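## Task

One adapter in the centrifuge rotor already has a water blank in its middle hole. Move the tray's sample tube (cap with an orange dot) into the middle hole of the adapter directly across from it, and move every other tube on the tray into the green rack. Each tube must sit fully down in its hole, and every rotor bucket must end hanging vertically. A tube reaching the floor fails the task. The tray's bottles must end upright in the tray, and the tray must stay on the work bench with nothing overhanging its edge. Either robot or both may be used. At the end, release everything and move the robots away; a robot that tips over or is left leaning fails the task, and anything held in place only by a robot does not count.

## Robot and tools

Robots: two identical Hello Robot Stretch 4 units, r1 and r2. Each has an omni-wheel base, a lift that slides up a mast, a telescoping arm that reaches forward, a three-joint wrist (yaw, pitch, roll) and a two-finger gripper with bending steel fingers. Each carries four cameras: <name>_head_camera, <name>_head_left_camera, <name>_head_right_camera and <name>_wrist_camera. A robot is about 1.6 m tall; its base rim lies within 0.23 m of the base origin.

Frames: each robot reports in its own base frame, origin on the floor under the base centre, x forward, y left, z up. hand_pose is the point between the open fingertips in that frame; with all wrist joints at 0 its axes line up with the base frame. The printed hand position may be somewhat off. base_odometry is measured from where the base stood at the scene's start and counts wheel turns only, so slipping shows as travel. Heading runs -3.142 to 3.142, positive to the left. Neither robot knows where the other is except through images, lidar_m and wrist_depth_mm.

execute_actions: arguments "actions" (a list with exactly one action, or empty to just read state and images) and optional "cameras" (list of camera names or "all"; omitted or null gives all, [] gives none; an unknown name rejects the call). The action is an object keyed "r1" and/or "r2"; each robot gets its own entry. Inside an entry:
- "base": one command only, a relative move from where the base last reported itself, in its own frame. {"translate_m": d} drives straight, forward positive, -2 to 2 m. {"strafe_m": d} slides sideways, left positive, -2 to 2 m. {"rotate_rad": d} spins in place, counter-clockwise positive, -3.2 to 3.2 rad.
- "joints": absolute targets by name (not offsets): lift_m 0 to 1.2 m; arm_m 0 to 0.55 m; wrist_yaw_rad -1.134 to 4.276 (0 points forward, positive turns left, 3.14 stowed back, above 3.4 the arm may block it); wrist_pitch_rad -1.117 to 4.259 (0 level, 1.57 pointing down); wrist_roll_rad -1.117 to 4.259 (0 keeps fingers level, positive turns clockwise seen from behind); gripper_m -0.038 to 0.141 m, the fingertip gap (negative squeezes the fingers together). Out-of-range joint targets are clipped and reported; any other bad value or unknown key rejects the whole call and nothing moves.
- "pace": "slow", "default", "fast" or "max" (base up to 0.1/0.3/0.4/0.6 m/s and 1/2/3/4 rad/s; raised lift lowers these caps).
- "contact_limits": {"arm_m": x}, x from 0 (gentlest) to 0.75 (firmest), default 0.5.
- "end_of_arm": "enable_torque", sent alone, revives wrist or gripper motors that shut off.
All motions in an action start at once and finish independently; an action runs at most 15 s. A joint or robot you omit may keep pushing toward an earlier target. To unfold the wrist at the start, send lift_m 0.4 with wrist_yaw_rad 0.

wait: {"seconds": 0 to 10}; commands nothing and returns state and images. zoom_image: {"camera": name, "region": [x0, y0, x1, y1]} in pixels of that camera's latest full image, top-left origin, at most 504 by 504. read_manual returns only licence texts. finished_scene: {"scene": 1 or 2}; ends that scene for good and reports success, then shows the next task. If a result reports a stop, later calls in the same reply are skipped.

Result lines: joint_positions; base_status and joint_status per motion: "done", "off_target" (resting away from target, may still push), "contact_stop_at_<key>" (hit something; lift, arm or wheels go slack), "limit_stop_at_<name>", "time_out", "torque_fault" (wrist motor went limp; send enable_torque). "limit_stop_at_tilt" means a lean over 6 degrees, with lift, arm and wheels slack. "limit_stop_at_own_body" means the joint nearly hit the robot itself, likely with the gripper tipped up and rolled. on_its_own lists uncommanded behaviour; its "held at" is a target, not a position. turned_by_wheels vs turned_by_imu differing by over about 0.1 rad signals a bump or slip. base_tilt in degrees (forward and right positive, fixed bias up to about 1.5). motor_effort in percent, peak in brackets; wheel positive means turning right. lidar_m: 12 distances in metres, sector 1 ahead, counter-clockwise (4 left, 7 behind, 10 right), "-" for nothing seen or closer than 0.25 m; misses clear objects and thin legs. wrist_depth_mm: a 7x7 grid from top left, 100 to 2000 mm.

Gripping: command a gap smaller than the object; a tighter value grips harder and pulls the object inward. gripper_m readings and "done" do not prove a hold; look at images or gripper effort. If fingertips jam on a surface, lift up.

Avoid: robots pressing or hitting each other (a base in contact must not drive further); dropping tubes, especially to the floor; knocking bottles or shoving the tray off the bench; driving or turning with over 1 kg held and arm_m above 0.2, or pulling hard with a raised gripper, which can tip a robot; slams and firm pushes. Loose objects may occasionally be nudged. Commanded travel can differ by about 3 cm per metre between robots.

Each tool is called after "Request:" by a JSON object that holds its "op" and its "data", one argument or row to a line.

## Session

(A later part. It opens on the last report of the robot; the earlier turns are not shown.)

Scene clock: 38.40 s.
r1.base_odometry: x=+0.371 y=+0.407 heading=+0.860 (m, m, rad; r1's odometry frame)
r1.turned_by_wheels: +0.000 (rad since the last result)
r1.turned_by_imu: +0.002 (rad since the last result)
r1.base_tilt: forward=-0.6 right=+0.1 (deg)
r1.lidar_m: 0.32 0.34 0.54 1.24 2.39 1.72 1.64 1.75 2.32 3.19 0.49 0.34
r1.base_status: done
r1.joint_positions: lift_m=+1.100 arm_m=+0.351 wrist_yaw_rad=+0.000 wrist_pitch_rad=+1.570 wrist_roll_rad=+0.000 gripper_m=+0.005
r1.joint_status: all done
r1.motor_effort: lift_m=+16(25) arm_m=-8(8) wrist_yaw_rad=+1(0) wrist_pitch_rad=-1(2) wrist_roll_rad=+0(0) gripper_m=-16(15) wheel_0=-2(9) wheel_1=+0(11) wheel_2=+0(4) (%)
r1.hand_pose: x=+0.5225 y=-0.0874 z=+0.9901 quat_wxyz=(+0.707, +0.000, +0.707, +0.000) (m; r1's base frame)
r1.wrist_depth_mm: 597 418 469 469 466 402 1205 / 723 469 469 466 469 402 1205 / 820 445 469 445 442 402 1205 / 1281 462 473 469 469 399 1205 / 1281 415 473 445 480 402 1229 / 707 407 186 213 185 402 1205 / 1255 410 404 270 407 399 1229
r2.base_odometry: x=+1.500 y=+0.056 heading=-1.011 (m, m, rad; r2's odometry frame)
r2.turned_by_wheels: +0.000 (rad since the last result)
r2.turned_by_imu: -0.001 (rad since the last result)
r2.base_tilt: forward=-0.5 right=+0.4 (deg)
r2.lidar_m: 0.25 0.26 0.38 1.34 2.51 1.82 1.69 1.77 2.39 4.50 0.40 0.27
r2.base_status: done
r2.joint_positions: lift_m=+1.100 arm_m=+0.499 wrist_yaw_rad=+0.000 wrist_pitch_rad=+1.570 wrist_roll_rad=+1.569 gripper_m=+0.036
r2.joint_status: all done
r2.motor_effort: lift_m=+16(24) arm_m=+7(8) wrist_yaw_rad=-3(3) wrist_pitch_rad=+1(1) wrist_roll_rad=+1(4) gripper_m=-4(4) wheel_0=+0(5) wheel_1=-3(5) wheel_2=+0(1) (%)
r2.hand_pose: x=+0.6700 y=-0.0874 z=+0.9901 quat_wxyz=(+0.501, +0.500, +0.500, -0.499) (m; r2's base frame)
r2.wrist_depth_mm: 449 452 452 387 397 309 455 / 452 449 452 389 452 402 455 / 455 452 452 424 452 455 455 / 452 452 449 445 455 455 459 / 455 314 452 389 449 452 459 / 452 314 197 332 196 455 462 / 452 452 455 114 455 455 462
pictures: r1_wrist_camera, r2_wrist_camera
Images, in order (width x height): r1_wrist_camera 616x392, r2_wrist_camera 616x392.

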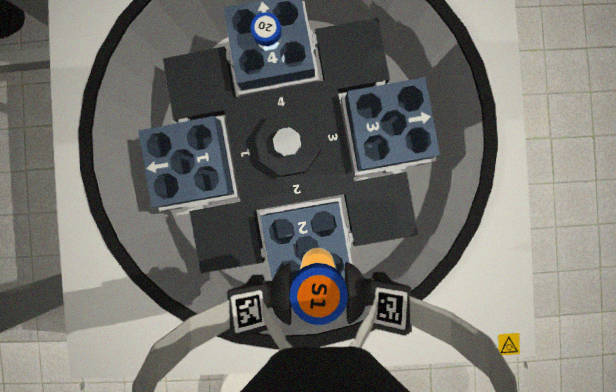

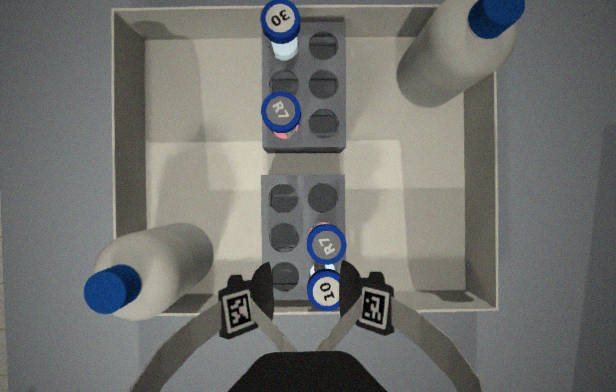

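Request:
{"op": "execute_actions", "data": {
  "actions": [
    {"r1":{"base":{"strafe_m":0.011},"joints":{"lift_m":1.02,"arm_m":0.345}},"r2":{"base":{"strafe_m":-0.013},"joints":{"arm_m":0.481,"lift_m":1.028}}}
  ],
  "cameras": ["r1_wrist_camera","r2_wrist_camera"]
}}

Scene clock: 40.83 s.
r1.base_odometry: x=+0.362 y=+0.414 heading=+0.860 (m, m, rad; r1's odometry frame)
r1.turned_by_wheels: +0.000 (rad since the last result)
r1.turned_by_imu: +0.001 (rad since the last result)
r1.base_tilt: forward=-0.6 right=+0.1 (deg)
r1.lidar_m: 0.31 0.33 0.54 1.24 2.38 1.74 1.64 1.71 2.32 3.20 0.50 0.33
r1.base_status: done
r1.joint_positions: lift_m=+1.020 arm_m=+0.346 wrist_yaw_rad=+0.000 wrist_pitch_rad=+1.570 wrist_roll_rad=+0.000 gripper_m=+0.005
r1.joint_status: all done
r1.motor_effort: lift_m=+16(16) arm_m=-8(7) wrist_yaw_rad=+0(0) wrist_pitch_rad=-2(2) wrist_roll_rad=+0(0) gripper_m=-16(15) wheel_0=-1(8) wheel_1=+2(7) wheel_2=+0(1) (%)
r1.hand_pose: x=+0.5175 y=-0.0874 z=+0.9101 quat_wxyz=(+0.707, +0.000, +0.707, +0.000) (m; r1's base frame)
r1.wrist_depth_mm: 329 389 389 379 384 364 319 / 330 397 389 387 373 364 320 / 329 379 389 368 387 387 319 / 330 399 387 387 384 402 320 / 330 394 389 359 387 343 322 / 327 329 186 212 183 322 322 / 330 330 327 242 324 324 322
r2.base_odometry: x=+1.489 y=+0.049 heading=-1.011 (m, m, rad; r2's odometry frame)
r2.turned_by_wheels: +0.000 (rad since the last result)
r2.turned_by_imu: +0.000 (rad since the last result)
r2.base_tilt: forward=-0.4 right=+0.3 (deg)
r2.lidar_m: 0.25 0.27 0.38 1.36 2.53 1.83 1.71 1.77 2.39 4.52 0.36 0.26
r2.base_status: done
r2.joint_positions: lift_m=+1.028 arm_m=+0.482 wrist_yaw_rad=+0.000 wrist_pitch_rad=+1.570 wrist_roll_rad=+1.570 gripper_m=+0.036
r2.joint_status: all done
r2.motor_effort: lift_m=+16(17) arm_m=-7(8) wrist_yaw_rad=-3(2) wrist_pitch_rad=+1(1) wrist_roll_rad=+1(1) gripper_m=-4(4) wheel_0=-1(4) wheel_1=-1(7) wheel_2=+0(2) (%)
r2.hand_pose: x=+0.6534 y=-0.0874 z=+0.9181 quat_wxyz=(+0.501, +0.500, +0.500, -0.499) (m; r2's base frame)
r2.wrist_depth_mm: 364 379 342 317 370 240 384 / 366 377 377 319 379 319 384 / 366 377 377 377 379 379 382 / 362 377 379 373 379 370 384 / 345 359 379 320 382 368 382 / 235 273 197 257 196 357 387 / 236 314 338 113 357 327 387
pictures: r1_wrist_camera, r2_wrist_camera
Images, in order (width x height): r1_wrist_camera 616x392, r2_wrist_camera 616x392.

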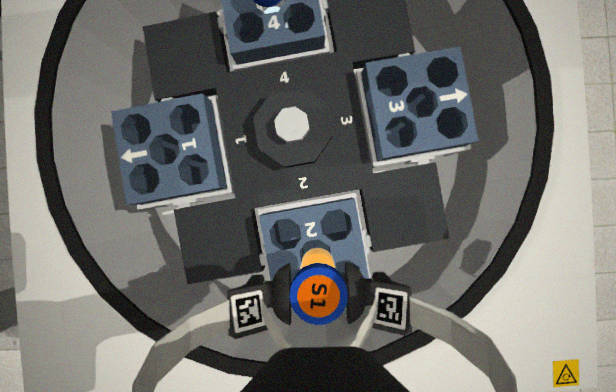

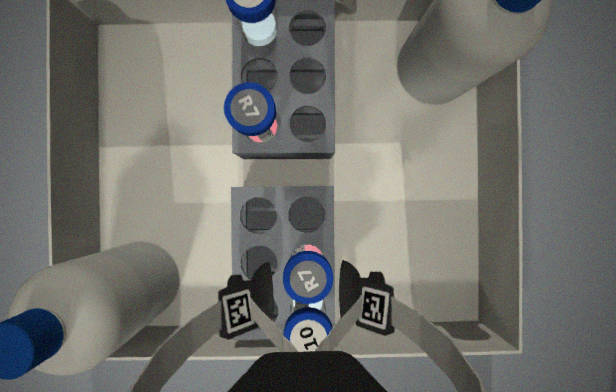

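Request:
{"op": "execute_actions", "data": {
  "actions": [
    {"r1":{"joints":{"lift_m":0.96},"pace":"slow"},"r2":{"joints":{"lift_m":0.992}}}
  ],
  "cameras": ["r1_wrist_camera","r2_wrist_camera"]
}}

Scene clock: 42.80 s.
r1.base_odometry: x=+0.362 y=+0.414 heading=+0.860 (m, m, rad; r1's odometry frame)
r1.turned_by_wheels: +0.000 (rad since the last result)
r1.turned_by_imu: +0.001 (rad since the last result)
r1.base_tilt: forward=-0.7 right=+0.1 (deg)
r1.lidar_m: 0.31 0.32 0.52 1.22 2.39 1.73 1.64 1.71 2.34 3.19 0.48 0.31
r1.base_status: not commanded
r1.joint_positions: lift_m=+0.960 arm_m=+0.346 wrist_yaw_rad=+0.000 wrist_pitch_rad=+1.570 wrist_roll_rad=+0.000 gripper_m=+0.005
r1.joint_status: all done
r1.motor_effort: lift_m=+16(15) arm_m=-8(8) wrist_yaw_rad=+1(1) wrist_pitch_rad=-1(1) wrist_roll_rad=+0(0) gripper_m=-15(17) wheel_0=-1(1) wheel_1=+2(2) wheel_2=+0(0) (%)
r1.hand_pose: x=+0.5175 y=-0.0874 z=+0.8502 quat_wxyz=(+0.707, +0.000, +0.707, +0.000) (m; r1's base frame)
r1.wrist_depth_mm: 307 329 327 325 325 325 279 / 314 327 327 307 314 310 290 / 314 304 327 307 325 325 294 / 309 329 329 327 325 345 282 / 281 359 330 300 327 324 259 / 270 319 186 213 183 268 259 / 267 263 300 242 282 259 262
r2.base_odometry: x=+1.489 y=+0.049 heading=-1.011 (m, m, rad; r2's odometry frame)
r2.turned_by_wheels: +0.000 (rad since the last result)
r2.turned_by_imu: +0.000 (rad since the last result)
r2.base_tilt: forward=-0.4 right=+0.4 (deg)
r2.lidar_m: 0.25 0.26 0.39 1.31 2.50 1.82 1.72 1.77 2.44 4.54 0.36 0.25
r2.base_status: not commanded
r2.joint_positions: lift_m=+0.992 arm_m=+0.482 wrist_yaw_rad=+0.000 wrist_pitch_rad=+1.570 wrist_roll_rad=+1.570 gripper_m=+0.036
r2.joint_status: all done
r2.motor_effort: lift_m=+16(16) arm_m=-7(7) wrist_yaw_rad=-2(2) wrist_pitch_rad=+1(1) wrist_roll_rad=+0(1) gripper_m=-2(5) wheel_0=-2(1) wheel_1=-1(1) wheel_2=+0(0) (%)
r2.hand_pose: x=+0.6534 y=-0.0874 z=+0.8821 quat_wxyz=(+0.501, +0.500, +0.500, -0.499) (m; r2's base frame)
r2.wrist_depth_mm: 303 340 342 283 345 227 217 / 303 342 338 282 342 303 345 / 304 340 340 307 343 343 345 / 303 343 342 338 343 345 347 / 282 342 343 283 343 345 347 / 206 273 198 222 196 347 349 / 203 274 291 113 298 286 349
pictures: r1_wrist_camera, r2_wrist_camera
Images, in order (width x height): r1_wrist_camera 616x392, r2_wrist_camera 616x392.

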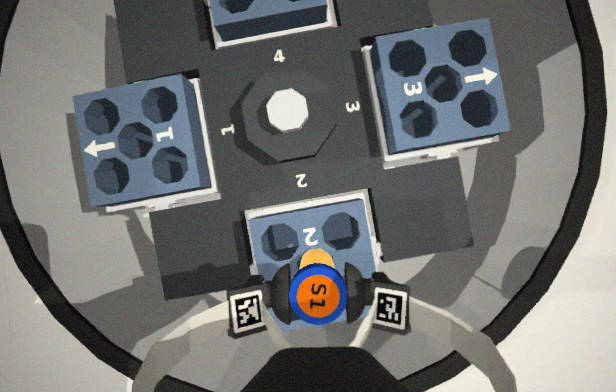

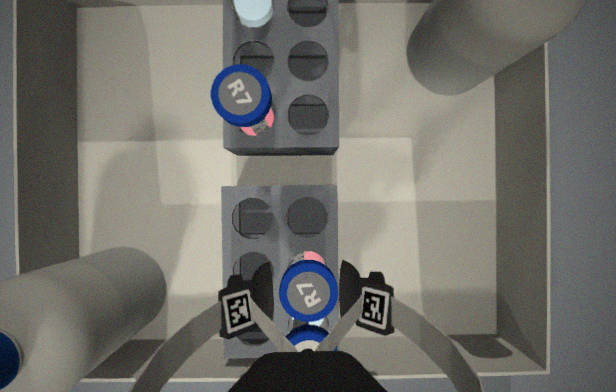

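Request:
{"op": "execute_actions", "data": {
  "actions": [
    {"r1":{"joints":{"lift_m":0.916},"pace":"slow"},"r2":{"joints":{"gripper_m":0.0}}}
  ],
  "cameras": ["r1_wrist_camera","r2_wrist_camera"]
}}

Request:
{"op": "execute_actions", "data": {
  "actions": [
    {"r1":{"joints":{"gripper_m":0.042}},"r2":{"joints":{"lift_m":1.13}}}
  ],
  "cameras": ["r1_wrist_camera","r2_wrist_camera"]
}}

Scene clock: 44.60 s.
r1.base_odometry: x=+0.362 y=+0.414 heading=+0.860 (m, m, rad; r1's odometry frame)
r1.turned_by_wheels: +0.000 (rad since the last result)
r1.turned_by_imu: +0.001 (rad since the last result)
r1.base_tilt: forward=-0.7 right=+0.1 (deg)
r1.lidar_m: 0.32 0.33 0.53 1.23 2.39 1.72 1.64 1.70 2.36 3.20 0.49 0.32
r1.base_status: not commanded
r1.joint_positions: lift_m=+0.916 arm_m=+0.346 wrist_yaw_rad=+0.000 wrist_pitch_rad=+1.570 wrist_roll_rad=+0.000 gripper_m=+0.005
r1.joint_status: all done
r1.motor_effort: lift_m=+16(16) arm_m=-8(8) wrist_yaw_rad=+1(1) wrist_pitch_rad=-1(2) wrist_roll_rad=+0(0) gripper_m=-16(18) wheel_0=-2(1) wheel_1=+2(2) wheel_2=+0(0) (%)
r1.hand_pose: x=+0.5175 y=-0.0874 z=+0.8062 quat_wxyz=(+0.707, +0.000, +0.707, +0.000) (m; r1's base frame)
r1.wrist_depth_mm: 307 283 282 281 277 254 281 / 289 258 283 263 281 257 282 / 273 257 283 263 282 282 287 / 281 286 283 282 281 279 279 / 283 287 285 256 282 286 252 / 247 296 186 213 183 267 223 / 224 248 300 197 281 220 216
r2.base_odometry: x=+1.489 y=+0.049 heading=-1.011 (m, m, rad; r2's odometry frame)
r2.turned_by_wheels: +0.000 (rad since the last result)
r2.turned_by_imu: +0.000 (rad since the last result)
r2.base_tilt: forward=-0.4 right=+0.3 (deg)
r2.lidar_m: 0.25 0.27 0.41 1.31 2.53 1.77 1.69 1.77 2.43 4.51 0.36 0.26
r2.base_status: not commanded
r2.joint_positions: lift_m=+0.992 arm_m=+0.482 wrist_yaw_rad=+0.000 wrist_pitch_rad=+1.570 wrist_roll_rad=+1.570 gripper_m=+0.000
r2.joint_status: all done
r2.motor_effort: lift_m=+17(17) arm_m=-7(7) wrist_yaw_rad=-4(3) wrist_pitch_rad=+2(1) wrist_roll_rad=+0(2) gripper_m=-19(16) wheel_0=-2(1) wheel_1=-1(2) wheel_2=+0(0) (%)
r2.hand_pose: x=+0.6534 y=-0.0874 z=+0.8821 quat_wxyz=(+0.501, +0.500, +0.500, -0.499) (m; r2's base frame)
r2.wrist_depth_mm: 303 342 342 281 342 226 217 / 303 342 338 283 343 304 347 / 304 340 342 309 343 342 347 / 304 342 340 338 342 345 347 / 282 342 345 282 345 345 349 / 206 271 191 213 188 345 347 / 202 229 291 113 307 283 347
pictures: r1_wrist_camera, r2_wrist_camera
Images, in order (width x height): r1_wrist_camera 616x392, r2_wrist_camera 616x392.

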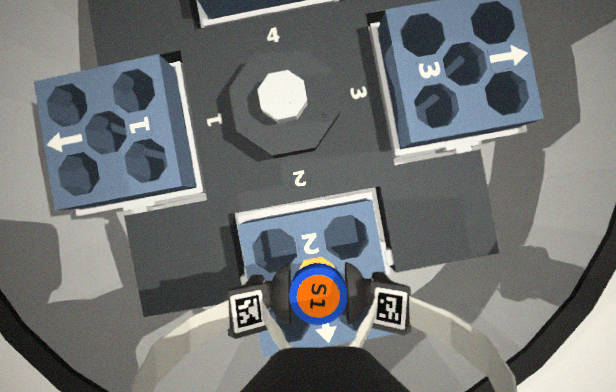

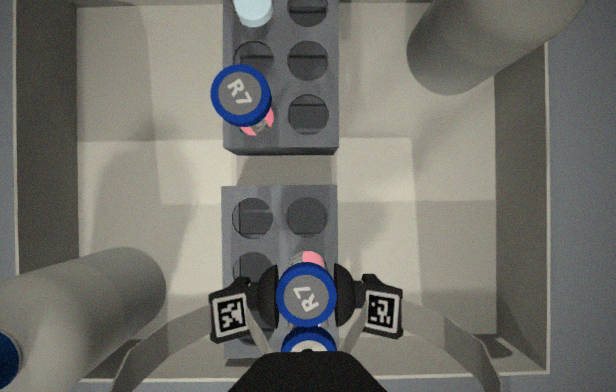

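Scene clock: 46.23 s.
r1.base_odometry: x=+0.362 y=+0.414 heading=+0.860 (m, m, rad; r1's odometry frame)
r1.turned_by_wheels: +0.000 (rad since the last result)
r1.turned_by_imu: +0.000 (rad since the last result)
r1.base_tilt: forward=-0.7 right=+0.1 (deg)
r1.lidar_m: 0.31 0.32 0.52 1.22 2.39 1.71 1.64 1.70 2.35 3.19 0.50 0.34
r1.base_status: not commanded
r1.joint_positions: lift_m=+0.916 arm_m=+0.346 wrist_yaw_rad=+0.000 wrist_pitch_rad=+1.570 wrist_roll_rad=+0.000 gripper_m=+0.042
r1.joint_status: all done
r1.motor_effort: lift_m=+16(15) arm_m=-8(8) wrist_yaw_rad=+0(1) wrist_pitch_rad=-2(2) wrist_roll_rad=+0(0) gripper_m=-1(15) wheel_0=-2(1) wheel_1=+2(2) wheel_2=+0(0) (%)
r1.hand_pose: x=+0.5175 y=-0.0874 z=+0.8062 quat_wxyz=(+0.707, +0.000, +0.707, +0.000) (m; r1's base frame)
r1.wrist_depth_mm: 307 283 282 283 277 252 281 / 289 259 283 260 281 257 285 / 273 259 283 262 282 282 287 / 281 283 285 283 279 279 279 / 283 286 285 255 281 287 254 / 247 296 196 227 187 272 223 / 225 253 294 143 283 214 216
r2.base_odometry: x=+1.489 y=+0.049 heading=-1.011 (m, m, rad; r2's odometry frame)
r2.turned_by_wheels: +0.000 (rad since the last result)
r2.turned_by_imu: +0.000 (rad since the last result)
r2.base_tilt: forward=-0.4 right=+0.4 (deg)
r2.lidar_m: 0.27 0.27 0.37 1.32 2.53 1.82 1.72 1.77 2.40 4.52 0.38 0.27
r2.base_status: not commanded
r2.joint_positions: lift_m=+1.130 arm_m=+0.482 wrist_yaw_rad=+0.000 wrist_pitch_rad=+1.570 wrist_roll_rad=+1.570 gripper_m=+0.000
r2.joint_status: all done
r2.motor_effort: lift_m=+25(26) arm_m=-7(7) wrist_yaw_rad=-2(1) wrist_pitch_rad=+1(1) wrist_roll_rad=+1(0) gripper_m=-18(17) wheel_0=-1(1) wheel_1=-1(1) wheel_2=+0(0) (%)
r2.hand_pose: x=+0.6534 y=-0.0874 z=+1.0194 quat_wxyz=(+0.501, +0.500, +0.500, -0.499) (m; r2's base frame)
r2.wrist_depth_mm: 480 480 484 488 480 484 488 / 480 480 480 449 402 484 488 / 480 480 480 421 480 488 488 / 480 477 484 484 484 484 488 / 480 379 477 418 484 488 484 / 484 342 191 213 188 488 488 / 484 488 484 114 488 484 488
pictures: r1_wrist_camera, r2_wrist_camera
Images, in order (width x height): r1_wrist_camera 616x392, r2_wrist_camera 616x392.

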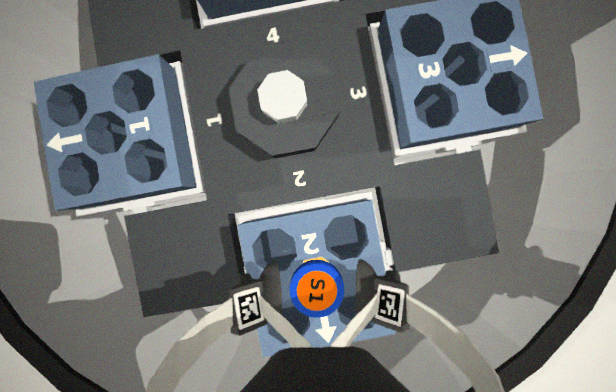

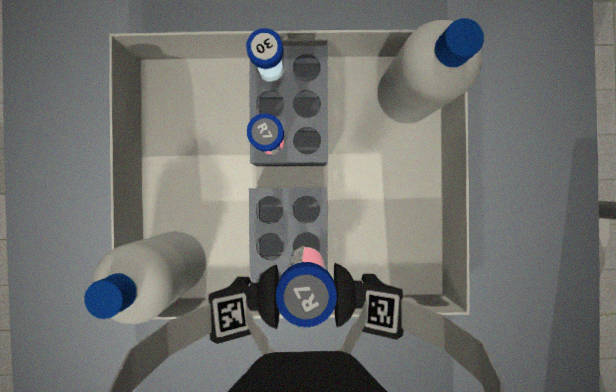

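Request:
{"op": "execute_actions", "data": {
  "actions": [
    {"r1":{"joints":{"lift_m":1.1}},"r2":{"base":{"strafe_m":-0.662},"joints":{"arm_m":0.492,"wrist_roll_rad":0}}}
  ],
  "cameras": ["r1_wrist_camera","r2_wrist_camera"]
}}

Scene clock: 50.50 s.
r1.base_odometry: x=+0.362 y=+0.414 heading=+0.860 (m, m, rad; r1's odometry frame)
r1.turned_by_wheels: +0.000 (rad since the last result)
r1.turned_by_imu: +0.001 (rad since the last result)
r1.base_tilt: forward=-0.7 right=+0.2 (deg)
r1.lidar_m: 0.32 0.33 0.52 1.22 2.42 1.72 1.65 1.73 2.31 3.19 0.49 0.33
r1.base_status: not commanded
r1.joint_positions: lift_m=+1.100 arm_m=+0.346 wrist_yaw_rad=+0.000 wrist_pitch_rad=+1.570 wrist_roll_rad=+0.000 gripper_m=+0.042
r1.joint_status: all done
r1.motor_effort: lift_m=+26(28) arm_m=-8(8) wrist_yaw_rad=+1(1) wrist_pitch_rad=-2(2) wrist_roll_rad=+0(0) gripper_m=-2(3) wheel_0=-2(1) wheel_1=+2(2) wheel_2=+0(0) (%)
r1.hand_pose: x=+0.5175 y=-0.0874 z=+0.9893 quat_wxyz=(+0.707, +0.000, +0.707, +0.000) (m; r1's base frame)
r1.wrist_depth_mm: 1042 410 480 466 462 402 1182 / 1255 459 469 462 462 404 1205 / 1229 449 469 445 449 418 1205 / 1229 442 469 466 462 402 1229 / 1255 407 469 442 469 399 1182 / 750 410 196 439 187 402 1229 / 1255 407 404 142 404 399 1229
r2.base_odometry: x=+0.928 y=-0.302 heading=-1.011 (m, m, rad; r2's odometry frame)
r2.turned_by_wheels: +0.000 (rad since the last result)
r2.turned_by_imu: +0.003 (rad since the last result)
r2.base_tilt: forward=-0.5 right=+0.4 (deg)
r2.lidar_m: 0.25 0.28 0.39 1.02 2.50 1.80 1.71 1.77 2.38 3.87 4.03 0.28
r2.base_status: done
r2.joint_positions: lift_m=+1.130 arm_m=+0.491 wrist_yaw_rad=+0.000 wrist_pitch_rad=+1.570 wrist_roll_rad=+0.001 gripper_m=+0.000
r2.joint_status: all done
r2.motor_effort: lift_m=+24(25) arm_m=+7(7) wrist_yaw_rad=-3(1) wrist_pitch_rad=+1(2) wrist_roll_rad=-1(7) gripper_m=-16(17) wheel_0=-1(9) wheel_1=+0(8) wheel_2=+1(0) (%)
r2.hand_pose: x=+0.6619 y=-0.0874 z=+1.0194 quat_wxyz=(+0.707, +0.000, +0.707, +0.000) (m; r2's base frame)
r2.wrist_depth_mm: 477 484 480 484 480 1255 1255 / 480 480 484 484 484 1281 1255 / 480 488 484 480 484 1281 1255 / 484 484 484 484 488 1255 1281 / 484 488 477 424 488 1255 1281 / 484 488 191 213 187 1255 1281 / 484 488 484 113 488 1281 1308
pictures: r1_wrist_camera, r2_wrist_camera
Images, in order (width x height): r1_wrist_camera 616x392, r2_wrist_camera 616x392.

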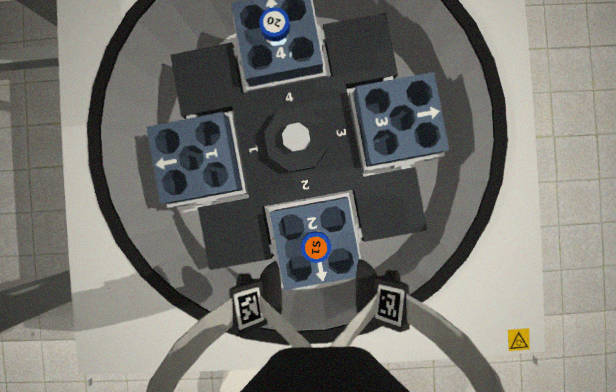

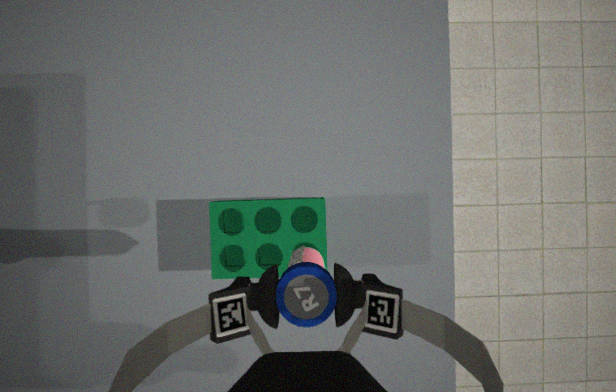

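Request:
{"op": "execute_actions", "data": {
  "actions": [
    {"r1":{"base":{"strafe_m":1.337},"joints":{"arm_m":0.487},"pace":"fast"},"r2":{"joints":{"arm_m":0.478,"lift_m":1.06}}}
  ],
  "cameras": ["r1_wrist_camera","r2_wrist_camera"]
}}

Scene clock: 56.57 s.
r1.base_odometry: x=-0.651 y=+1.287 heading=+0.860 (m, m, rad; r1's odometry frame)
r1.turned_by_wheels: +0.000 (rad since the last result)
r1.turned_by_imu: -0.004 (rad since the last result)
r1.base_tilt: forward=-0.7 right=+0.1 (deg)
r1.lidar_m: 0.29 0.29 0.39 4.22 2.48 1.75 1.67 1.77 2.35 1.29 0.46 0.32
r1.base_status: done
r1.joint_positions: lift_m=+1.100 arm_m=+0.486 wrist_yaw_rad=+0.000 wrist_pitch_rad=+1.570 wrist_roll_rad=+0.000 gripper_m=+0.042
r1.joint_status: all done
r1.motor_effort: lift_m=+26(26) arm_m=+8(11) wrist_yaw_rad=+0(1) wrist_pitch_rad=-1(2) wrist_roll_rad=+0(0) gripper_m=-2(4) wheel_0=+2(9) wheel_1=+1(11) wheel_2=+1(4) (%)
r1.hand_pose: x=+0.6568 y=-0.0874 z=+0.9893 quat_wxyz=(+0.707, +0.000, +0.707, +0.000) (m; r1's base frame)
r1.wrist_depth_mm: 459 452 452 449 445 445 445 / 455 452 306 449 442 442 442 / 459 452 452 445 445 445 442 / 455 455 445 442 439 424 445 / 452 452 387 387 387 402 445 / 455 452 196 445 187 442 442 / 449 452 452 143 421 307 442
r2.base_odometry: x=+0.928 y=-0.302 heading=-1.011 (m, m, rad; r2's odometry frame)
r2.turned_by_wheels: +0.000 (rad since the last result)
r2.turned_by_imu: +0.000 (rad since the last result)
r2.base_tilt: forward=-0.4 right=+0.3 (deg)
r2.lidar_m: 0.26 0.28 0.41 1.04 2.51 1.80 1.69 1.77 2.36 3.87 4.01 0.28
r2.base_status: not commanded
r2.joint_positions: lift_m=+1.060 arm_m=+0.479 wrist_yaw_rad=+0.000 wrist_pitch_rad=+1.570 wrist_roll_rad=+0.001 gripper_m=+0.000
r2.joint_status: all done
r2.motor_effort: lift_m=+17(22) arm_m=-7(7) wrist_yaw_rad=-2(4) wrist_pitch_rad=+1(1) wrist_roll_rad=-3(2) gripper_m=-16(17) wheel_0=-1(1) wheel_1=+0(0) wheel_2=+1(1) (%)
r2.hand_pose: x=+0.6503 y=-0.0874 z=+0.9500 quat_wxyz=(+0.707, +0.000, +0.707, +0.000) (m; r2's base frame)
r2.wrist_depth_mm: 413 410 410 413 410 1205 1182 / 410 410 413 413 415 1205 1205 / 415 410 410 415 413 1182 1182 / 413 413 413 418 413 1205 1205 / 413 415 353 353 413 1182 1205 / 413 415 191 213 188 1205 1205 / 415 415 418 113 415 413 1182
pictures: r1_wrist_camera, r2_wrist_camera
Images, in order (width x height): r1_wrist_camera 616x392, r2_wrist_camera 616x392.

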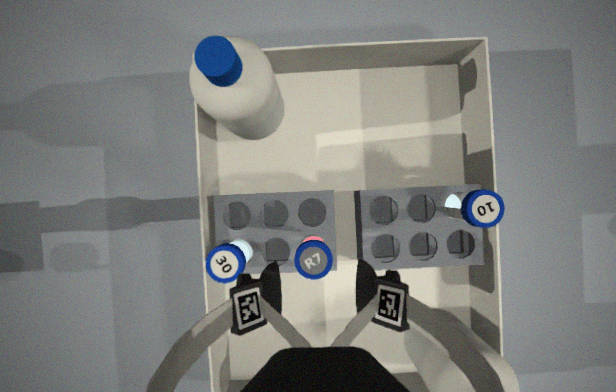

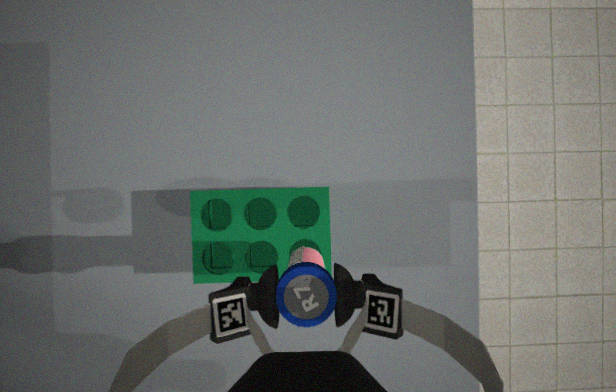

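Request:
{"op": "execute_actions", "data": {
  "actions": [
    {"r1":{"base":{"strafe_m":0.004},"joints":{"lift_m":0.995}},"r2":{"joints":{"lift_m":0.99},"pace":"slow"}}
  ],
  "cameras": ["r1_wrist_camera","r2_wrist_camera"]
}}

Scene clock: 58.83 s.
r1.base_odometry: x=-0.654 y=+1.289 heading=+0.860 (m, m, rad; r1's odometry frame)
r1.turned_by_wheels: +0.000 (rad since the last result)
r1.turned_by_imu: +0.001 (rad since the last result)
r1.base_tilt: forward=-0.7 right=+0.1 (deg)
r1.lidar_m: 0.28 0.30 0.41 4.22 2.46 1.74 1.68 1.73 2.38 1.32 0.46 0.31
r1.base_status: done
r1.joint_positions: lift_m=+0.995 arm_m=+0.486 wrist_yaw_rad=+0.000 wrist_pitch_rad=+1.570 wrist_roll_rad=+0.000 gripper_m=+0.042
r1.joint_status: all done
r1.motor_effort: lift_m=+16(24) arm_m=+8(8) wrist_yaw_rad=+0(0) wrist_pitch_rad=-1(1) wrist_roll_rad=+0(0) gripper_m=-3(4) wheel_0=-1(3) wheel_1=+0(9) wheel_2=+0(1) (%)
r1.hand_pose: x=+0.6568 y=-0.0874 z=+0.8852 quat_wxyz=(+0.707, +0.000, +0.707, +0.000) (m; r1's base frame)
r1.wrist_depth_mm: 351 351 200 327 336 330 290 / 347 343 236 340 340 336 289 / 349 349 343 340 340 340 301 / 347 347 322 336 340 306 250 / 347 345 283 282 290 281 279 / 349 345 196 220 187 340 279 / 351 349 342 142 340 289 289
r2.base_odometry: x=+0.928 y=-0.302 heading=-1.011 (m, m, rad; r2's odometry frame)
r2.turned_by_wheels: +0.000 (rad since the last result)
r2.turned_by_imu: +0.000 (rad since the last result)
r2.base_tilt: forward=-0.4 right=+0.4 (deg)
r2.lidar_m: 0.26 0.26 0.39 1.06 2.46 1.82 1.68 1.75 2.36 3.89 4.01 0.27
r2.base_status: not commanded
r2.joint_positions: lift_m=+0.990 arm_m=+0.479 wrist_yaw_rad=+0.000 wrist_pitch_rad=+1.570 wrist_roll_rad=+0.001 gripper_m=+0.000
r2.joint_status: all done
r2.motor_effort: lift_m=+16(16) arm_m=-7(7) wrist_yaw_rad=-2(1) wrist_pitch_rad=+1(0) wrist_roll_rad=-2(2) gripper_m=-17(16) wheel_0=-1(1) wheel_1=+0(0) wheel_2=+1(1) (%)
r2.hand_pose: x=+0.6503 y=-0.0874 z=+0.8801 quat_wxyz=(+0.707, +0.000, +0.707, +0.000) (m; r2's base frame)
r2.wrist_depth_mm: 340 342 342 342 342 343 1098 / 342 342 342 343 342 343 1118 / 340 342 342 343 342 343 1118 / 343 342 338 340 343 345 1160 / 342 342 285 283 347 345 1118 / 345 343 191 213 189 345 1118 / 343 343 342 114 345 345 1118
pictures: r1_wrist_camera, r2_wrist_camera
Images, in order (width x height): r1_wrist_camera 616x392, r2_wrist_camera 616x392.

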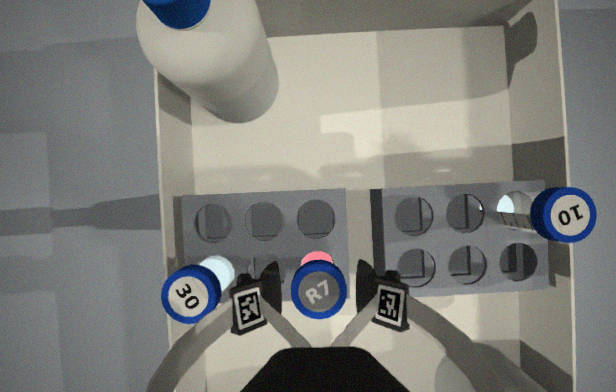

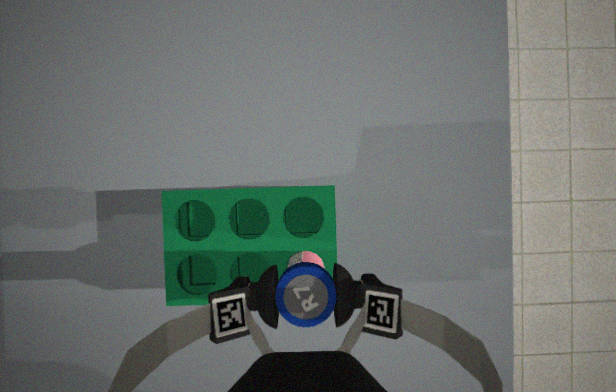

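Request:
{"op": "execute_actions", "data": {
  "actions": [
    {"r1":{"joints":{"gripper_m":0.005}},"r2":{"joints":{"gripper_m":0.036}}}
  ],
  "cameras": []
}}

Request:
{"op": "execute_actions", "data": {
  "actions": [
    {"r1":{"joints":{"lift_m":1.13}},"r2":{"joints":{"lift_m":1.1}}}
  ],
  "cameras": []
}}

Request:
{"op": "execute_actions", "data": {
  "actions": [
    {"r1":{"joints":{"arm_m":0.33}},"r2":{"joints":{"arm_m":0.27},"pace":"fast"}}
  ],
  "cameras": ["r2_wrist_camera"]
}}

Request:
{"op": "execute_actions", "data": {
  "actions": [
    {"r1":{"base":{"strafe_m":0.555}},"r2":{"base":{"strafe_m":0.718},"pace":"fast"}}
  ],
  "cameras": []
}}

Request:
{"op": "execute_actions", "data": {
  "actions": [
    {"r1":{"joints":{"arm_m":0.49,"lift_m":1.08}},"r2":{"joints":{"arm_m":0.483}}}
  ],
  "cameras": ["r1_wrist_camera","r2_wrist_camera"]
}}

Scene clock: 61.60 s.
r1.base_odometry: x=-0.654 y=+1.289 heading=+0.860 (m, m, rad; r1's odometry frame)
r1.turned_by_wheels: +0.000 (rad since the last result)
r1.turned_by_imu: +0.001 (rad since the last result)
r1.base_tilt: forward=-0.7 right=+0.1 (deg)
r1.lidar_m: 0.28 0.31 0.41 4.22 2.47 1.76 1.67 1.72 2.38 1.29 0.46 0.30
r1.base_status: not commanded
r1.joint_positions: lift_m=+0.995 arm_m=+0.486 wrist_yaw_rad=+0.000 wrist_pitch_rad=+1.570 wrist_roll_rad=+0.000 gripper_m=+0.005
r1.joint_status: all done
r1.motor_effort: lift_m=+16(16) arm_m=+8(8) wrist_yaw_rad=+0(0) wrist_pitch_rad=-1(1) wrist_roll_rad=+0(1) gripper_m=-17(18) wheel_0=-1(1) wheel_1=+0(0) wheel_2=+0(0) (%)
r1.hand_pose: x=+0.6568 y=-0.0874 z=+0.8852 quat_wxyz=(+0.707, +0.000, +0.707, +0.000) (m; r1's base frame)
r1.wrist_depth_mm: 349 347 200 324 332 330 290 / 349 347 237 342 342 338 289 / 349 347 343 342 338 338 303 / 349 345 319 340 338 307 249 / 349 347 283 282 309 282 278 / 349 347 186 213 182 338 279 / 349 349 342 240 342 290 290
r2.base_odometry: x=+0.928 y=-0.302 heading=-1.011 (m, m, rad; r2's odometry frame)
r2.turned_by_wheels: +0.000 (rad since the last result)
r2.turned_by_imu: +0.000 (rad since the last result)
r2.base_tilt: forward=-0.4 right=+0.4 (deg)
r2.lidar_m: 0.26 0.29 0.42 1.02 2.49 1.82 1.69 1.74 2.38 3.86 4.00 0.28
r2.base_status: not commanded
r2.joint_positions: lift_m=+0.990 arm_m=+0.479 wrist_yaw_rad=+0.000 wrist_pitch_rad=+1.570 wrist_roll_rad=+0.001 gripper_m=+0.036
r2.joint_status: all done
r2.motor_effort: lift_m=+17(17) arm_m=-7(7) wrist_yaw_rad=-2(3) wrist_pitch_rad=+1(1) wrist_roll_rad=-2(2) gripper_m=-3(19) wheel_0=-1(0) wheel_1=+0(0) wheel_2=+1(1) (%)
r2.hand_pose: x=+0.6503 y=-0.0874 z=+0.8801 quat_wxyz=(+0.707, +0.000, +0.707, +0.000) (m; r2's base frame)
r2.wrist_depth_mm: 340 342 342 342 342 343 1118 / 342 342 345 342 342 343 1118 / 343 343 342 343 343 343 1118 / 343 343 338 338 345 343 1118 / 340 343 283 282 345 345 1138 / 345 342 196 222 196 345 1118 / 345 345 345 113 343 347 1118
pictures: none
No camera images: the call's "cameras" was empty. Leave "cameras" out to get every camera's image.

Scene clock: 63.23 s.
r1.base_odometry: x=-0.654 y=+1.289 heading=+0.860 (m, m, rad; r1's odometry frame)
r1.turned_by_wheels: +0.000 (rad since the last result)
r1.turned_by_imu: +0.001 (rad since the last result)
r1.base_tilt: forward=-0.8 right=+0.2 (deg)
r1.lidar_m: 0.29 0.30 0.43 4.21 2.49 1.77 1.68 1.73 2.37 1.31 0.45 0.31
r1.base_status: not commanded
r1.joint_positions: lift_m=+1.130 arm_m=+0.486 wrist_yaw_rad=+0.000 wrist_pitch_rad=+1.570 wrist_roll_rad=+0.000 gripper_m=+0.005
r1.joint_status: all done
r1.motor_effort: lift_m=+26(27) arm_m=+8(8) wrist_yaw_rad=+0(0) wrist_pitch_rad=-1(1) wrist_roll_rad=+0(0) gripper_m=-18(17) wheel_0=-1(2) wheel_1=+0(0) wheel_2=+0(0) (%)
r1.hand_pose: x=+0.6568 y=-0.0874 z=+1.0193 quat_wxyz=(+0.707, +0.000, +0.707, +0.000) (m; r1's base frame)
r1.wrist_depth_mm: 480 484 480 477 477 477 469 / 484 484 336 455 473 480 473 / 484 484 480 477 477 469 473 / 484 484 477 473 473 473 473 / 484 484 424 418 445 473 473 / 488 488 186 213 182 477 473 / 488 484 480 307 433 329 473
r2.base_odometry: x=+0.928 y=-0.302 heading=-1.011 (m, m, rad; r2's odometry frame)
r2.turned_by_wheels: +0.000 (rad since the last result)
r2.turned_by_imu: +0.000 (rad since the last result)
r2.base_tilt: forward=-0.4 right=+0.3 (deg)
r2.lidar_m: 0.26 0.29 0.39 1.05 2.51 1.81 1.71 1.75 2.39 3.86 4.04 0.26
r2.base_status: not commanded
r2.joint_positions: lift_m=+1.100 arm_m=+0.479 wrist_yaw_rad=+0.000 wrist_pitch_rad=+1.570 wrist_roll_rad=+0.001 gripper_m=+0.036
r2.joint_status: all done
r2.motor_effort: lift_m=+25(27) arm_m=-7(7) wrist_yaw_rad=-3(2) wrist_pitch_rad=+0(0) wrist_roll_rad=-2(3) gripper_m=-4(4) wheel_0=-1(1) wheel_1=+0(0) wheel_2=+1(1) (%)
r2.hand_pose: x=+0.6503 y=-0.0874 z=+0.9894 quat_wxyz=(+0.707, +0.000, +0.707, +0.000) (m; r2's base frame)
r2.wrist_depth_mm: 452 455 452 452 455 1229 1229 / 452 449 452 452 452 1229 1255 / 452 452 455 452 452 1205 1205 / 455 452 449 452 455 1229 1229 / 455 452 427 392 455 1229 1229 / 459 455 197 459 196 1255 1205 / 452 455 455 113 455 1255 1255
pictures: none
No camera images: the call's "cameras" was empty. Leave "cameras" out to get every camera's image.

Scene clock: 64.77 s.
r1.base_odometry: x=-0.654 y=+1.289 heading=+0.860 (m, m, rad; r1's odometry frame)
r1.turned_by_wheels: +0.000 (rad since the last result)
r1.turned_by_imu: +0.000 (rad since the last result)
r1.base_tilt: forward=-0.7 right=+0.1 (deg)
r1.lidar_m: 0.27 0.31 0.41 4.21 2.45 1.76 1.67 1.75 2.38 1.30 0.46 0.33
r1.base_status: not commanded
r1.joint_positions: lift_m=+1.130 arm_m=+0.331 wrist_yaw_rad=+0.000 wrist_pitch_rad=+1.570 wrist_roll_rad=+0.000 gripper_m=+0.005
r1.joint_status: all done
r1.motor_effort: lift_m=+26(26) arm_m=-8(9) wrist_yaw_rad=+0(0) wrist_pitch_rad=-1(1) wrist_roll_rad=+0(0) gripper_m=-16(13) wheel_0=-1(1) wheel_1=+1(0) wheel_2=+0(0) (%)
r1.hand_pose: x=+0.5025 y=-0.0874 z=+1.0193 quat_wxyz=(+0.707, +0.000, +0.707, +0.000) (m; r1's base frame)
r1.wrist_depth_mm: 484 484 477 480 477 473 473 / 484 484 452 452 418 469 477 / 488 484 480 477 473 473 473 / 488 488 477 469 477 342 473 / 488 484 480 469 477 477 473 / 492 488 186 213 183 473 477 / 484 484 480 309 480 477 477
r2.base_odometry: x=+0.928 y=-0.302 heading=-1.011 (m, m, rad; r2's odometry frame)
r2.turned_by_wheels: +0.000 (rad since the last result)
r2.turned_by_imu: +0.000 (rad since the last result)
r2.base_tilt: forward=-0.5 right=+0.4 (deg)
r2.lidar_m: 0.25 0.27 0.41 1.05 2.50 1.79 1.71 1.75 2.38 3.87 4.03 0.28
r2.base_status: not commanded
r2.joint_positions: lift_m=+1.100 arm_m=+0.271 wrist_yaw_rad=+0.000 wrist_pitch_rad=+1.570 wrist_roll_rad=+0.000 gripper_m=+0.036
r2.joint_status: all done
r2.motor_effort: lift_m=+25(25) arm_m=-7(7) wrist_yaw_rad=-2(3) wrist_pitch_rad=+0(0) wrist_roll_rad=-2(2) gripper_m=-5(5) wheel_0=+0(1) wheel_1=+0(0) wheel_2=+1(1) (%)
r2.hand_pose: x=+0.4422 y=-0.0874 z=+0.9894 quat_wxyz=(+0.707, +0.000, +0.707, +0.000) (m; r2's base frame)
r2.wrist_depth_mm: 452 449 418 397 452 1229 1229 / 452 459 449 452 455 1229 1229 / 452 452 452 452 455 1229 1281 / 452 452 452 452 455 1229 1229 / 455 455 459 459 452 1255 1205 / 455 455 196 459 196 1255 1255 / 455 452 455 114 459 1229 1229
pictures: r2_wrist_camera
Images, in order (width x height): r2_wrist_camera 616x392.

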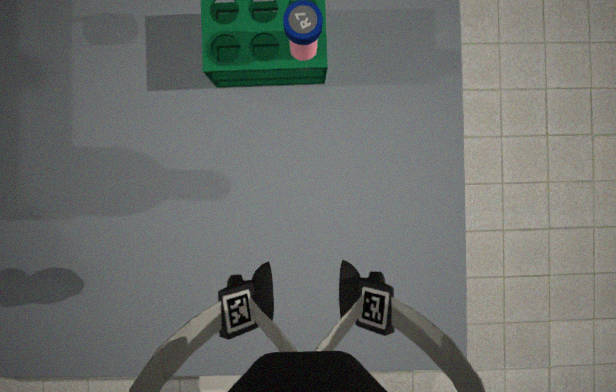

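Scene clock: 68.27 s.
r1.base_odometry: x=-1.075 y=+1.651 heading=+0.860 (m, m, rad; r1's odometry frame)
r1.turned_by_wheels: +0.000 (rad since the last result)
r1.turned_by_imu: -0.001 (rad since the last result)
r1.base_tilt: forward=-0.7 right=+0.1 (deg)
r1.lidar_m: 0.27 3.12 3.81 3.66 2.50 1.76 1.69 1.76 2.36 1.27 0.41 0.29
r1.base_status: done
r1.joint_positions: lift_m=+1.130 arm_m=+0.331 wrist_yaw_rad=+0.000 wrist_pitch_rad=+1.570 wrist_roll_rad=+0.000 gripper_m=+0.005
r1.joint_status: not commanded
r1.motor_effort: lift_m=+26(27) arm_m=-8(8) wrist_yaw_rad=+1(1) wrist_pitch_rad=-1(1) wrist_roll_rad=-1(0) gripper_m=-14(17) wheel_0=+1(8) wheel_1=+1(6) wheel_2=+1(4) (%)
r1.hand_pose: x=+0.5025 y=-0.0874 z=+1.0193 quat_wxyz=(+0.707, +0.000, +0.707, +0.000) (m; r1's base frame)
r1.wrist_depth_mm: 1255 1255 480 480 473 477 469 / 1281 1255 484 424 452 473 469 / 1281 1281 484 477 477 473 477 / 1255 1255 484 480 480 477 477 / 1255 1255 480 480 477 477 473 / 1255 1281 186 213 184 473 477 / 1281 1255 484 310 480 477 477
r2.base_odometry: x=+1.536 y=+0.079 heading=-1.011 (m, m, rad; r2's odometry frame)
r2.turned_by_wheels: +0.000 (rad since the last result)
r2.turned_by_imu: -0.002 (rad since the last result)
r2.base_tilt: forward=-0.5 right=+0.4 (deg)
r2.lidar_m: 0.25 0.28 0.36 1.37 2.50 1.83 1.71 1.77 2.43 4.58 0.37 0.26
r2.base_status: done
r2.joint_positions: lift_m=+1.100 arm_m=+0.271 wrist_yaw_rad=+0.000 wrist_pitch_rad=+1.570 wrist_roll_rad=+0.000 gripper_m=+0.036
r2.joint_status: not commanded
r2.motor_effort: lift_m=+24(25) arm_m=-7(7) wrist_yaw_rad=-1(3) wrist_pitch_rad=+0(0) wrist_roll_rad=-1(2) gripper_m=-5(5) wheel_0=+0(7) wheel_1=-2(7) wheel_2=-1(1) (%)
r2.hand_pose: x=+0.4423 y=-0.0874 z=+0.9894 quat_wxyz=(+0.707, +0.000, +0.707, +0.000) (m; r2's base frame)
r2.wrist_depth_mm: 455 455 449 421 418 397 389 / 452 455 455 452 452 452 404 / 455 452 452 449 452 452 320 / 455 455 455 452 455 449 338 / 455 455 455 452 455 459 455 / 455 455 196 455 197 459 459 / 459 455 459 113 455 455 459
pictures: none
No camera images: the call's "cameras" was empty. Leave "cameras" out to get every camera's image.

Scene clock: 70.00 s.
r1.base_odometry: x=-1.075 y=+1.651 heading=+0.860 (m, m, rad; r1's odometry frame)
r1.turned_by_wheels: +0.000 (rad since the last result)
r1.turned_by_imu: +0.001 (rad since the last result)
r1.base_tilt: forward=-0.7 right=+0.1 (deg)
r1.lidar_m: 0.28 3.12 3.81 3.66 2.49 1.76 1.68 1.78 2.38 1.29 0.42 0.28
r1.base_status: not commanded
r1.joint_positions: lift_m=+1.080 arm_m=+0.489 wrist_yaw_rad=+0.000 wrist_pitch_rad=+1.570 wrist_roll_rad=+0.000 gripper_m=+0.005
r1.joint_status: all done
r1.motor_effort: lift_m=+16(26) arm_m=+8(5) wrist_yaw_rad=+0(1) wrist_pitch_rad=-1(2) wrist_roll_rad=+0(0) gripper_m=-16(15) wheel_0=+0(1) wheel_1=+1(1) wheel_2=+1(1) (%)
r1.hand_pose: x=+0.6597 y=-0.0874 z=+0.9701 quat_wxyz=(+0.707, +0.000, +0.707, +0.000) (m; r1's base frame)
r1.wrist_depth_mm: 1229 1205 436 430 424 424 421 / 1229 1205 427 433 427 427 421 / 1229 1229 430 430 427 424 421 / 1205 1229 430 433 427 424 424 / 1229 1205 433 307 368 427 424 / 1205 1205 186 213 183 424 427 / 1255 1229 430 285 427 430 424
r2.base_odometry: x=+1.536 y=+0.079 heading=-1.011 (m, m, rad; r2's odometry frame)
r2.turned_by_wheels: +0.000 (rad since the last result)
r2.turned_by_imu: +0.000 (rad since the last result)
r2.base_tilt: forward=-0.5 right=+0.4 (deg)
r2.lidar_m: 0.25 0.28 0.38 1.29 2.50 1.80 1.74 1.78 2.39 4.58 0.38 0.28
r2.base_status: not commanded
r2.joint_positions: lift_m=+1.100 arm_m=+0.482 wrist_yaw_rad=+0.000 wrist_pitch_rad=+1.570 wrist_roll_rad=+0.000 gripper_m=+0.036
r2.joint_status: all done
r2.motor_effort: lift_m=+24(24) arm_m=+7(7) wrist_yaw_rad=-3(1) wrist_pitch_rad=+2(0) wrist_roll_rad=-2(3) gripper_m=-6(4) wheel_0=+0(1) wheel_1=-2(2) wheel_2=-1(1) (%)
r2.hand_pose: x=+0.6530 y=-0.0874 z=+0.9894 quat_wxyz=(+0.707, +0.000, +0.707, +0.000) (m; r2's base frame)
r2.wrist_depth_mm: 452 449 449 452 452 449 455 / 449 452 452 322 449 452 418 / 455 452 455 449 452 452 424 / 452 452 452 452 449 427 392 / 452 455 452 392 421 404 392 / 452 452 196 455 196 452 430 / 455 455 459 113 455 387 340
pictures: r1_wrist_camera, r2_wrist_camera
Images, in order (width x height): r1_wrist_camera 616x392, r2_wrist_camera 616x392.

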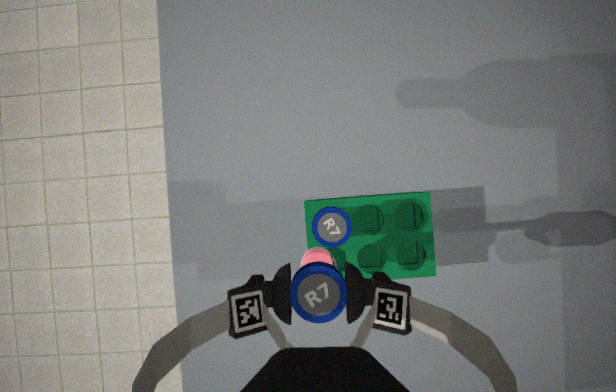

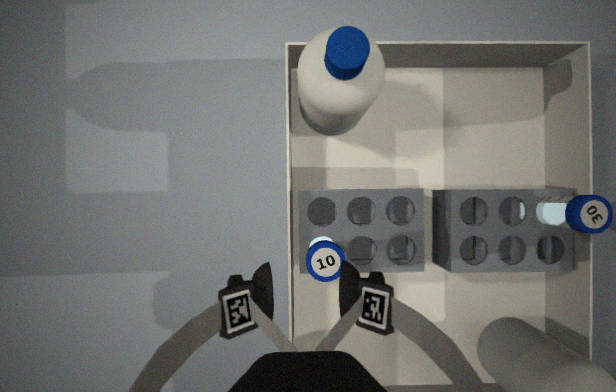

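Request:
{"op": "execute_actions", "data": {
  "actions": [
    {"r1":{"base":{"strafe_m":-0.015},"joints":{"arm_m":0.48,"lift_m":1.055}},"r2":{"base":{"strafe_m":-0.016},"joints":{"lift_m":1.03}}}
  ],
  "cameras": ["r1_wrist_camera","r2_wrist_camera"]
}}

Scene clock: 73.57 s.
r1.base_odometry: x=-1.063 y=+1.641 heading=+0.860 (m, m, rad; r1's odometry frame)
r1.turned_by_wheels: +0.000 (rad since the last result)
r1.turned_by_imu: +0.001 (rad since the last result)
r1.base_tilt: forward=-0.7 right=+0.1 (deg)
r1.lidar_m: 0.27 0.28 3.84 3.68 2.50 1.75 1.69 1.77 2.36 1.28 0.42 0.30
r1.base_status: done
r1.joint_positions: lift_m=+1.055 arm_m=+0.481 wrist_yaw_rad=+0.000 wrist_pitch_rad=+1.570 wrist_roll_rad=+0.000 gripper_m=+0.005
r1.joint_status: all done
r1.motor_effort: lift_m=+16(15) arm_m=-8(8) wrist_yaw_rad=+0(0) wrist_pitch_rad=-1(1) wrist_roll_rad=+0(0) gripper_m=-16(12) wheel_0=+1(8) wheel_1=+1(3) wheel_2=+0(3) (%)
r1.hand_pose: x=+0.6525 y=-0.0874 z=+0.9451 quat_wxyz=(+0.707, +0.000, +0.707, +0.000) (m; r1's base frame)
r1.wrist_depth_mm: 1182 1182 407 402 404 402 399 / 1182 1229 404 404 402 399 397 / 1205 1182 404 407 404 402 402 / 1205 1205 404 404 399 402 397 / 1205 1205 407 303 343 399 399 / 1205 1160 187 213 183 402 399 / 1205 1182 404 273 404 399 399
r2.base_odometry: x=+1.523 y=+0.070 heading=-1.011 (m, m, rad; r2's odometry frame)
r2.turned_by_wheels: +0.000 (rad since the last result)
r2.turned_by_imu: +0.000 (rad since the last result)
r2.base_tilt: forward=-0.4 right=+0.3 (deg)
r2.lidar_m: 0.26 0.29 0.37 1.33 2.52 1.81 1.70 1.77 2.42 4.56 0.39 0.26
r2.base_status: done
r2.joint_positions: lift_m=+1.030 arm_m=+0.482 wrist_yaw_rad=+0.000 wrist_pitch_rad=+1.570 wrist_roll_rad=+0.000 gripper_m=+0.036
r2.joint_status: all done
r2.motor_effort: lift_m=+16(22) arm_m=+7(7) wrist_yaw_rad=-1(3) wrist_pitch_rad=+1(0) wrist_roll_rad=-1(2) gripper_m=-4(6) wheel_0=+0(6) wheel_1=+0(7) wheel_2=+0(1) (%)
r2.hand_pose: x=+0.6530 y=-0.0874 z=+0.9201 quat_wxyz=(+0.707, +0.000, +0.707, +0.000) (m; r2's base frame)
r2.wrist_depth_mm: 379 379 379 236 338 366 364 / 384 382 382 257 382 382 382 / 384 384 382 379 379 382 382 / 382 384 384 377 377 362 351 / 384 384 384 322 322 332 325 / 384 384 197 322 196 382 382 / 384 384 384 113 382 368 338
pictures: r1_wrist_camera, r2_wrist_camera
Images, in order (width x height): r1_wrist_camera 616x392, r2_wrist_camera 616x392.

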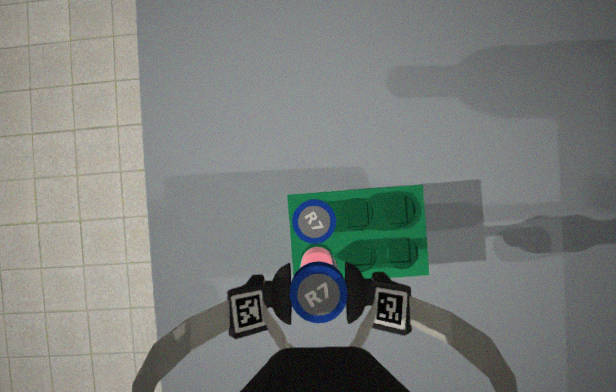

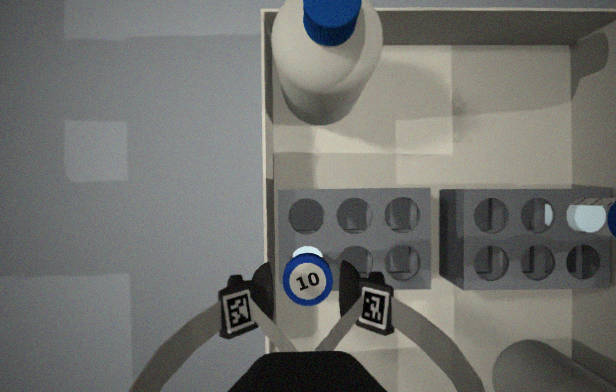

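Request:
{"op": "execute_actions", "data": {
  "actions": [
    {"r1":{"joints":{"lift_m":0.992},"pace":"slow"},"r2":{"joints":{"lift_m":0.993,"arm_m":0.477}}}
  ],
  "cameras": ["r1_wrist_camera","r2_wrist_camera"]
}}

Scene clock: 83.93 s.
r1.base_odometry: x=-1.063 y=+1.641 heading=+0.860 (m, m, rad; r1's odometry frame)
r1.turned_by_wheels: +0.000 (rad since the last result)
r1.turned_by_imu: +0.001 (rad since the last result)
r1.base_tilt: forward=-0.7 right=+0.1 (deg)
r1.lidar_m: 0.26 0.29 3.86 3.68 2.48 1.76 1.67 1.76 2.36 1.28 0.43 0.29
r1.base_status: not commanded
r1.joint_positions: lift_m=+0.992 arm_m=+0.481 wrist_yaw_rad=+0.000 wrist_pitch_rad=+1.570 wrist_roll_rad=+0.000 gripper_m=+0.005
r1.joint_status: all done
r1.motor_effort: lift_m=+16(16) arm_m=-8(8) wrist_yaw_rad=+0(1) wrist_pitch_rad=-1(2) wrist_roll_rad=+0(0) gripper_m=-15(16) wheel_0=+1(1) wheel_1=+0(1) wheel_2=+0(0) (%)
r1.hand_pose: x=+0.6525 y=-0.0874 z=+0.8822 quat_wxyz=(+0.707, +0.000, +0.707, +0.000) (m; r1's base frame)
r1.wrist_depth_mm: 1160 343 342 340 338 338 336 / 1118 343 343 340 338 340 336 / 1118 343 345 343 340 336 338 / 1138 343 345 282 332 336 338 / 1160 345 345 230 307 340 336 / 1160 345 186 213 182 338 338 / 1098 343 343 241 343 336 336
r2.base_odometry: x=+1.523 y=+0.070 heading=-1.011 (m, m, rad; r2's odometry frame)
r2.turned_by_wheels: +0.000 (rad since the last result)
r2.turned_by_imu: +0.000 (rad since the last result)
r2.base_tilt: forward=-0.4 right=+0.4 (deg)
r2.lidar_m: 0.25 0.25 0.37 1.32 2.48 1.80 1.71 1.78 2.39 4.56 0.39 0.26
r2.base_status: not commanded
r2.joint_positions: lift_m=+0.993 arm_m=+0.478 wrist_yaw_rad=+0.000 wrist_pitch_rad=+1.570 wrist_roll_rad=+0.000 gripper_m=+0.036
r2.joint_status: all done
r2.motor_effort: lift_m=+16(16) arm_m=-7(6) wrist_yaw_rad=-2(3) wrist_pitch_rad=+0(2) wrist_roll_rad=-2(2) gripper_m=-4(2) wheel_0=+0(0) wheel_1=+1(1) wheel_2=+0(0) (%)
r2.hand_pose: x=+0.6494 y=-0.0874 z=+0.8831 quat_wxyz=(+0.707, +0.000, +0.707, +0.000) (m; r2's base frame)
r2.wrist_depth_mm: 345 343 345 202 304 343 342 / 345 343 345 271 343 345 345 / 347 343 345 342 342 343 347 / 347 347 345 338 320 306 286 / 345 347 347 283 285 307 286 / 345 349 197 224 196 345 347 / 347 347 345 113 345 343 325
pictures: r1_wrist_camera, r2_wrist_camera
Images, in order (width x height): r1_wrist_camera 616x392, r2_wrist_camera 616x392.

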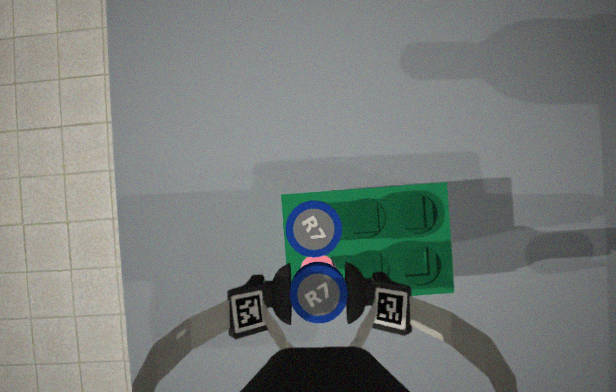

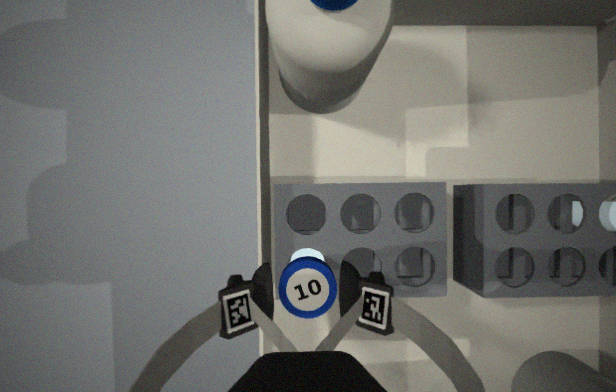

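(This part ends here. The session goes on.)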